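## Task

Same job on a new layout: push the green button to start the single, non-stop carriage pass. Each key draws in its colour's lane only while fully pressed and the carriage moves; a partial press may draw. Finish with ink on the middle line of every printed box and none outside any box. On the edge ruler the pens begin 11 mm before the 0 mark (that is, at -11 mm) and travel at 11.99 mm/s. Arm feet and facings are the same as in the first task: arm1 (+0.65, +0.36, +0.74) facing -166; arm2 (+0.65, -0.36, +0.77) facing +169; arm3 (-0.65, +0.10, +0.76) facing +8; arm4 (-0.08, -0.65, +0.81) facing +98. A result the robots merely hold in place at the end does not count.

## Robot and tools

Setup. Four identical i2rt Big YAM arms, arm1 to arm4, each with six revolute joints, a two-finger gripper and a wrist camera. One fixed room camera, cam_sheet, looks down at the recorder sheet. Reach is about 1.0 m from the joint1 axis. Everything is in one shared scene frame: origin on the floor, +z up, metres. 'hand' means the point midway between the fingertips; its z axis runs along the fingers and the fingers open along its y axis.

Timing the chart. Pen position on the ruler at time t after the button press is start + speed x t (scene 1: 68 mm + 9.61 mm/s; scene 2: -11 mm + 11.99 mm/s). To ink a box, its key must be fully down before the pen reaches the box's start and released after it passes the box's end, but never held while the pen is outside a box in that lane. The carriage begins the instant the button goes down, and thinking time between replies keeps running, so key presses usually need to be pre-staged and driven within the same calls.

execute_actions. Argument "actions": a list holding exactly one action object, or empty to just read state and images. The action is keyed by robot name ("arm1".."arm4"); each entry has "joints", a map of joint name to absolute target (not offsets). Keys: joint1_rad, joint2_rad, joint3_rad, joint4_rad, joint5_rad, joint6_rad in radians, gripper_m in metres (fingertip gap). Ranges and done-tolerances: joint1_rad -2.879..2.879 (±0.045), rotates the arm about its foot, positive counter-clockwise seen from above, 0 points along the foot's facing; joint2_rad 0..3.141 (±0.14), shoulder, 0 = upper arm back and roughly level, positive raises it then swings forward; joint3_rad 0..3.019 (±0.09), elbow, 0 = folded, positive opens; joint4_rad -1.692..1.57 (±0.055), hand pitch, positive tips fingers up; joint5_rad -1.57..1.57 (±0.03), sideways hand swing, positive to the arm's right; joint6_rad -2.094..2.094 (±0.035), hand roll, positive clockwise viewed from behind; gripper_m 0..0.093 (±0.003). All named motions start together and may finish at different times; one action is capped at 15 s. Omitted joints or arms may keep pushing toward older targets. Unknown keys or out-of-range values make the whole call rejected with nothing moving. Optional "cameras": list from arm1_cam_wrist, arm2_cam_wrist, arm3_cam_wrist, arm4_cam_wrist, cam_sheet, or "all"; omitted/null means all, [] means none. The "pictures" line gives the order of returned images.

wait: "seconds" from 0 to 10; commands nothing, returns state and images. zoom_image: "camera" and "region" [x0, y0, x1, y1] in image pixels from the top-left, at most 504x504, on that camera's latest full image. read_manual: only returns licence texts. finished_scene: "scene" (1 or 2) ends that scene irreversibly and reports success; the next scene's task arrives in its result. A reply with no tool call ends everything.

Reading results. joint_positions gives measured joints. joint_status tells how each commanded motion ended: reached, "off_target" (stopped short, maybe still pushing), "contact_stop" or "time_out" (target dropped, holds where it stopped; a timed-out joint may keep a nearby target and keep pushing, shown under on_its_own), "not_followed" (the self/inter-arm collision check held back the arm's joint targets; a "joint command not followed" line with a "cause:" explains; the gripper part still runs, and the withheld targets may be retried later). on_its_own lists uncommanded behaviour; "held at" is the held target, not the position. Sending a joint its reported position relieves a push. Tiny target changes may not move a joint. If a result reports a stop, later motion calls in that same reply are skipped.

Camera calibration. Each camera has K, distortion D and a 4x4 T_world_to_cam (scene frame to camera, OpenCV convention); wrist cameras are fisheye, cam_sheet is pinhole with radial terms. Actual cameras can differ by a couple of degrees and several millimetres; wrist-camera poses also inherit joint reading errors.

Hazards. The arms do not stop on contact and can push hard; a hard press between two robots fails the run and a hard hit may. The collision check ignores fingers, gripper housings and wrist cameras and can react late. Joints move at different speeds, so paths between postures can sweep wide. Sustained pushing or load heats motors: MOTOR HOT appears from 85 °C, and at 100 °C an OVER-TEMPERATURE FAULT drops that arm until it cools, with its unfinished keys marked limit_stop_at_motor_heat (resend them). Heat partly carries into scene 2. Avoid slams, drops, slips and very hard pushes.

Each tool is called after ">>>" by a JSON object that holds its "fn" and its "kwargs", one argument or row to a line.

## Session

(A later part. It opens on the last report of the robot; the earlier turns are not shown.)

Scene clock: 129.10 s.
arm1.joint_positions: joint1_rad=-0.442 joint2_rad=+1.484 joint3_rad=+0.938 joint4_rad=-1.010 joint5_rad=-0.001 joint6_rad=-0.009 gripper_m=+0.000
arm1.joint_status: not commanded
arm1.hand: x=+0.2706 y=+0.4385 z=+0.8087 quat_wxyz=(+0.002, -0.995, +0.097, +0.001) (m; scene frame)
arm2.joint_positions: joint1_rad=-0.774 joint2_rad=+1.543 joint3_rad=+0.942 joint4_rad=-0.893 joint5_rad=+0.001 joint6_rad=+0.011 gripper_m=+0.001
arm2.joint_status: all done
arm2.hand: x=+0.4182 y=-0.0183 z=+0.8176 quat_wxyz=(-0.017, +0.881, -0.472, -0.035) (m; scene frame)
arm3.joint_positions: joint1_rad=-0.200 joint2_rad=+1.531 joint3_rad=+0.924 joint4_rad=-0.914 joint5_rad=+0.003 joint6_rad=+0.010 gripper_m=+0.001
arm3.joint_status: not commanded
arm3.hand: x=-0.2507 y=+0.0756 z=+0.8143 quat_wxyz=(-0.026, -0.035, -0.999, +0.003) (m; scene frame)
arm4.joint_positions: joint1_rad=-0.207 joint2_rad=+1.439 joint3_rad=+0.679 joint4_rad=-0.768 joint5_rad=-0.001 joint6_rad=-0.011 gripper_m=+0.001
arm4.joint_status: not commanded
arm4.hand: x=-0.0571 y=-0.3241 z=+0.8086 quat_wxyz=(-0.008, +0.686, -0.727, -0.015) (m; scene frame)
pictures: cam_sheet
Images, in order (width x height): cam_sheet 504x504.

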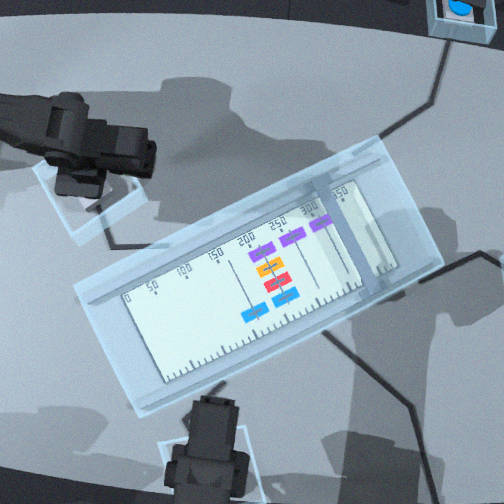

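>>> {"fn": "execute_actions", "kwargs": {
  "actions": [],
  "cameras": ["cam_sheet"]
}}

>>> {"fn": "finished_scene", "kwargs": {
  "scene": 2
}}

Scene clock: 133.37 s.
arm1.joint_positions: joint1_rad=-0.442 joint2_rad=+1.484 joint3_rad=+0.938 joint4_rad=-1.010 joint5_rad=-0.001 joint6_rad=-0.009 gripper_m=+0.000
arm1.joint_status: not commanded
arm1.hand: x=+0.2706 y=+0.4385 z=+0.8087 quat_wxyz=(+0.002, -0.995, +0.097, +0.001) (m; scene frame)
arm2.joint_positions: joint1_rad=-0.774 joint2_rad=+1.543 joint3_rad=+0.942 joint4_rad=-0.893 joint5_rad=+0.001 joint6_rad=+0.011 gripper_m=+0.001
arm2.joint_status: all done
arm2.hand: x=+0.4182 y=-0.0183 z=+0.8176 quat_wxyz=(-0.017, +0.881, -0.472, -0.035) (m; scene frame)
arm3.joint_positions: joint1_rad=-0.200 joint2_rad=+1.531 joint3_rad=+0.924 joint4_rad=-0.914 joint5_rad=+0.003 joint6_rad=+0.010 gripper_m=+0.001
arm3.joint_status: not commanded
arm3.hand: x=-0.2507 y=+0.0756 z=+0.8143 quat_wxyz=(-0.026, -0.035, -0.999, +0.003) (m; scene frame)
arm4.joint_positions: joint1_rad=-0.207 joint2_rad=+1.439 joint3_rad=+0.679 joint4_rad=-0.768 joint5_rad=-0.001 joint6_rad=-0.011 gripper_m=+0.001
arm4.joint_status: not commanded
arm4.hand: x=-0.0571 y=-0.3241 z=+0.8086 quat_wxyz=(-0.008, +0.686, -0.727, -0.015) (m; scene frame)
pictures: cam_sheet
Images, in order (width x height): cam_sheet 504x504.

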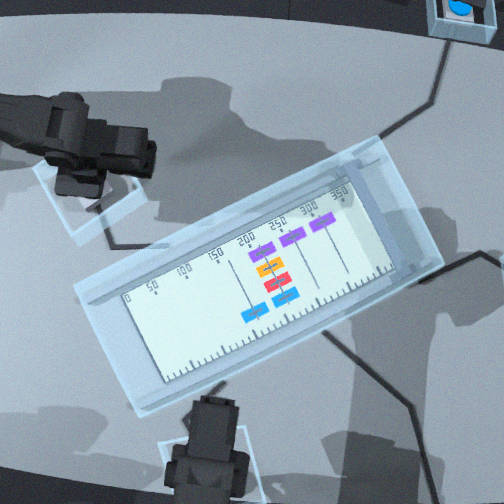

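The scene is finished: the task was done.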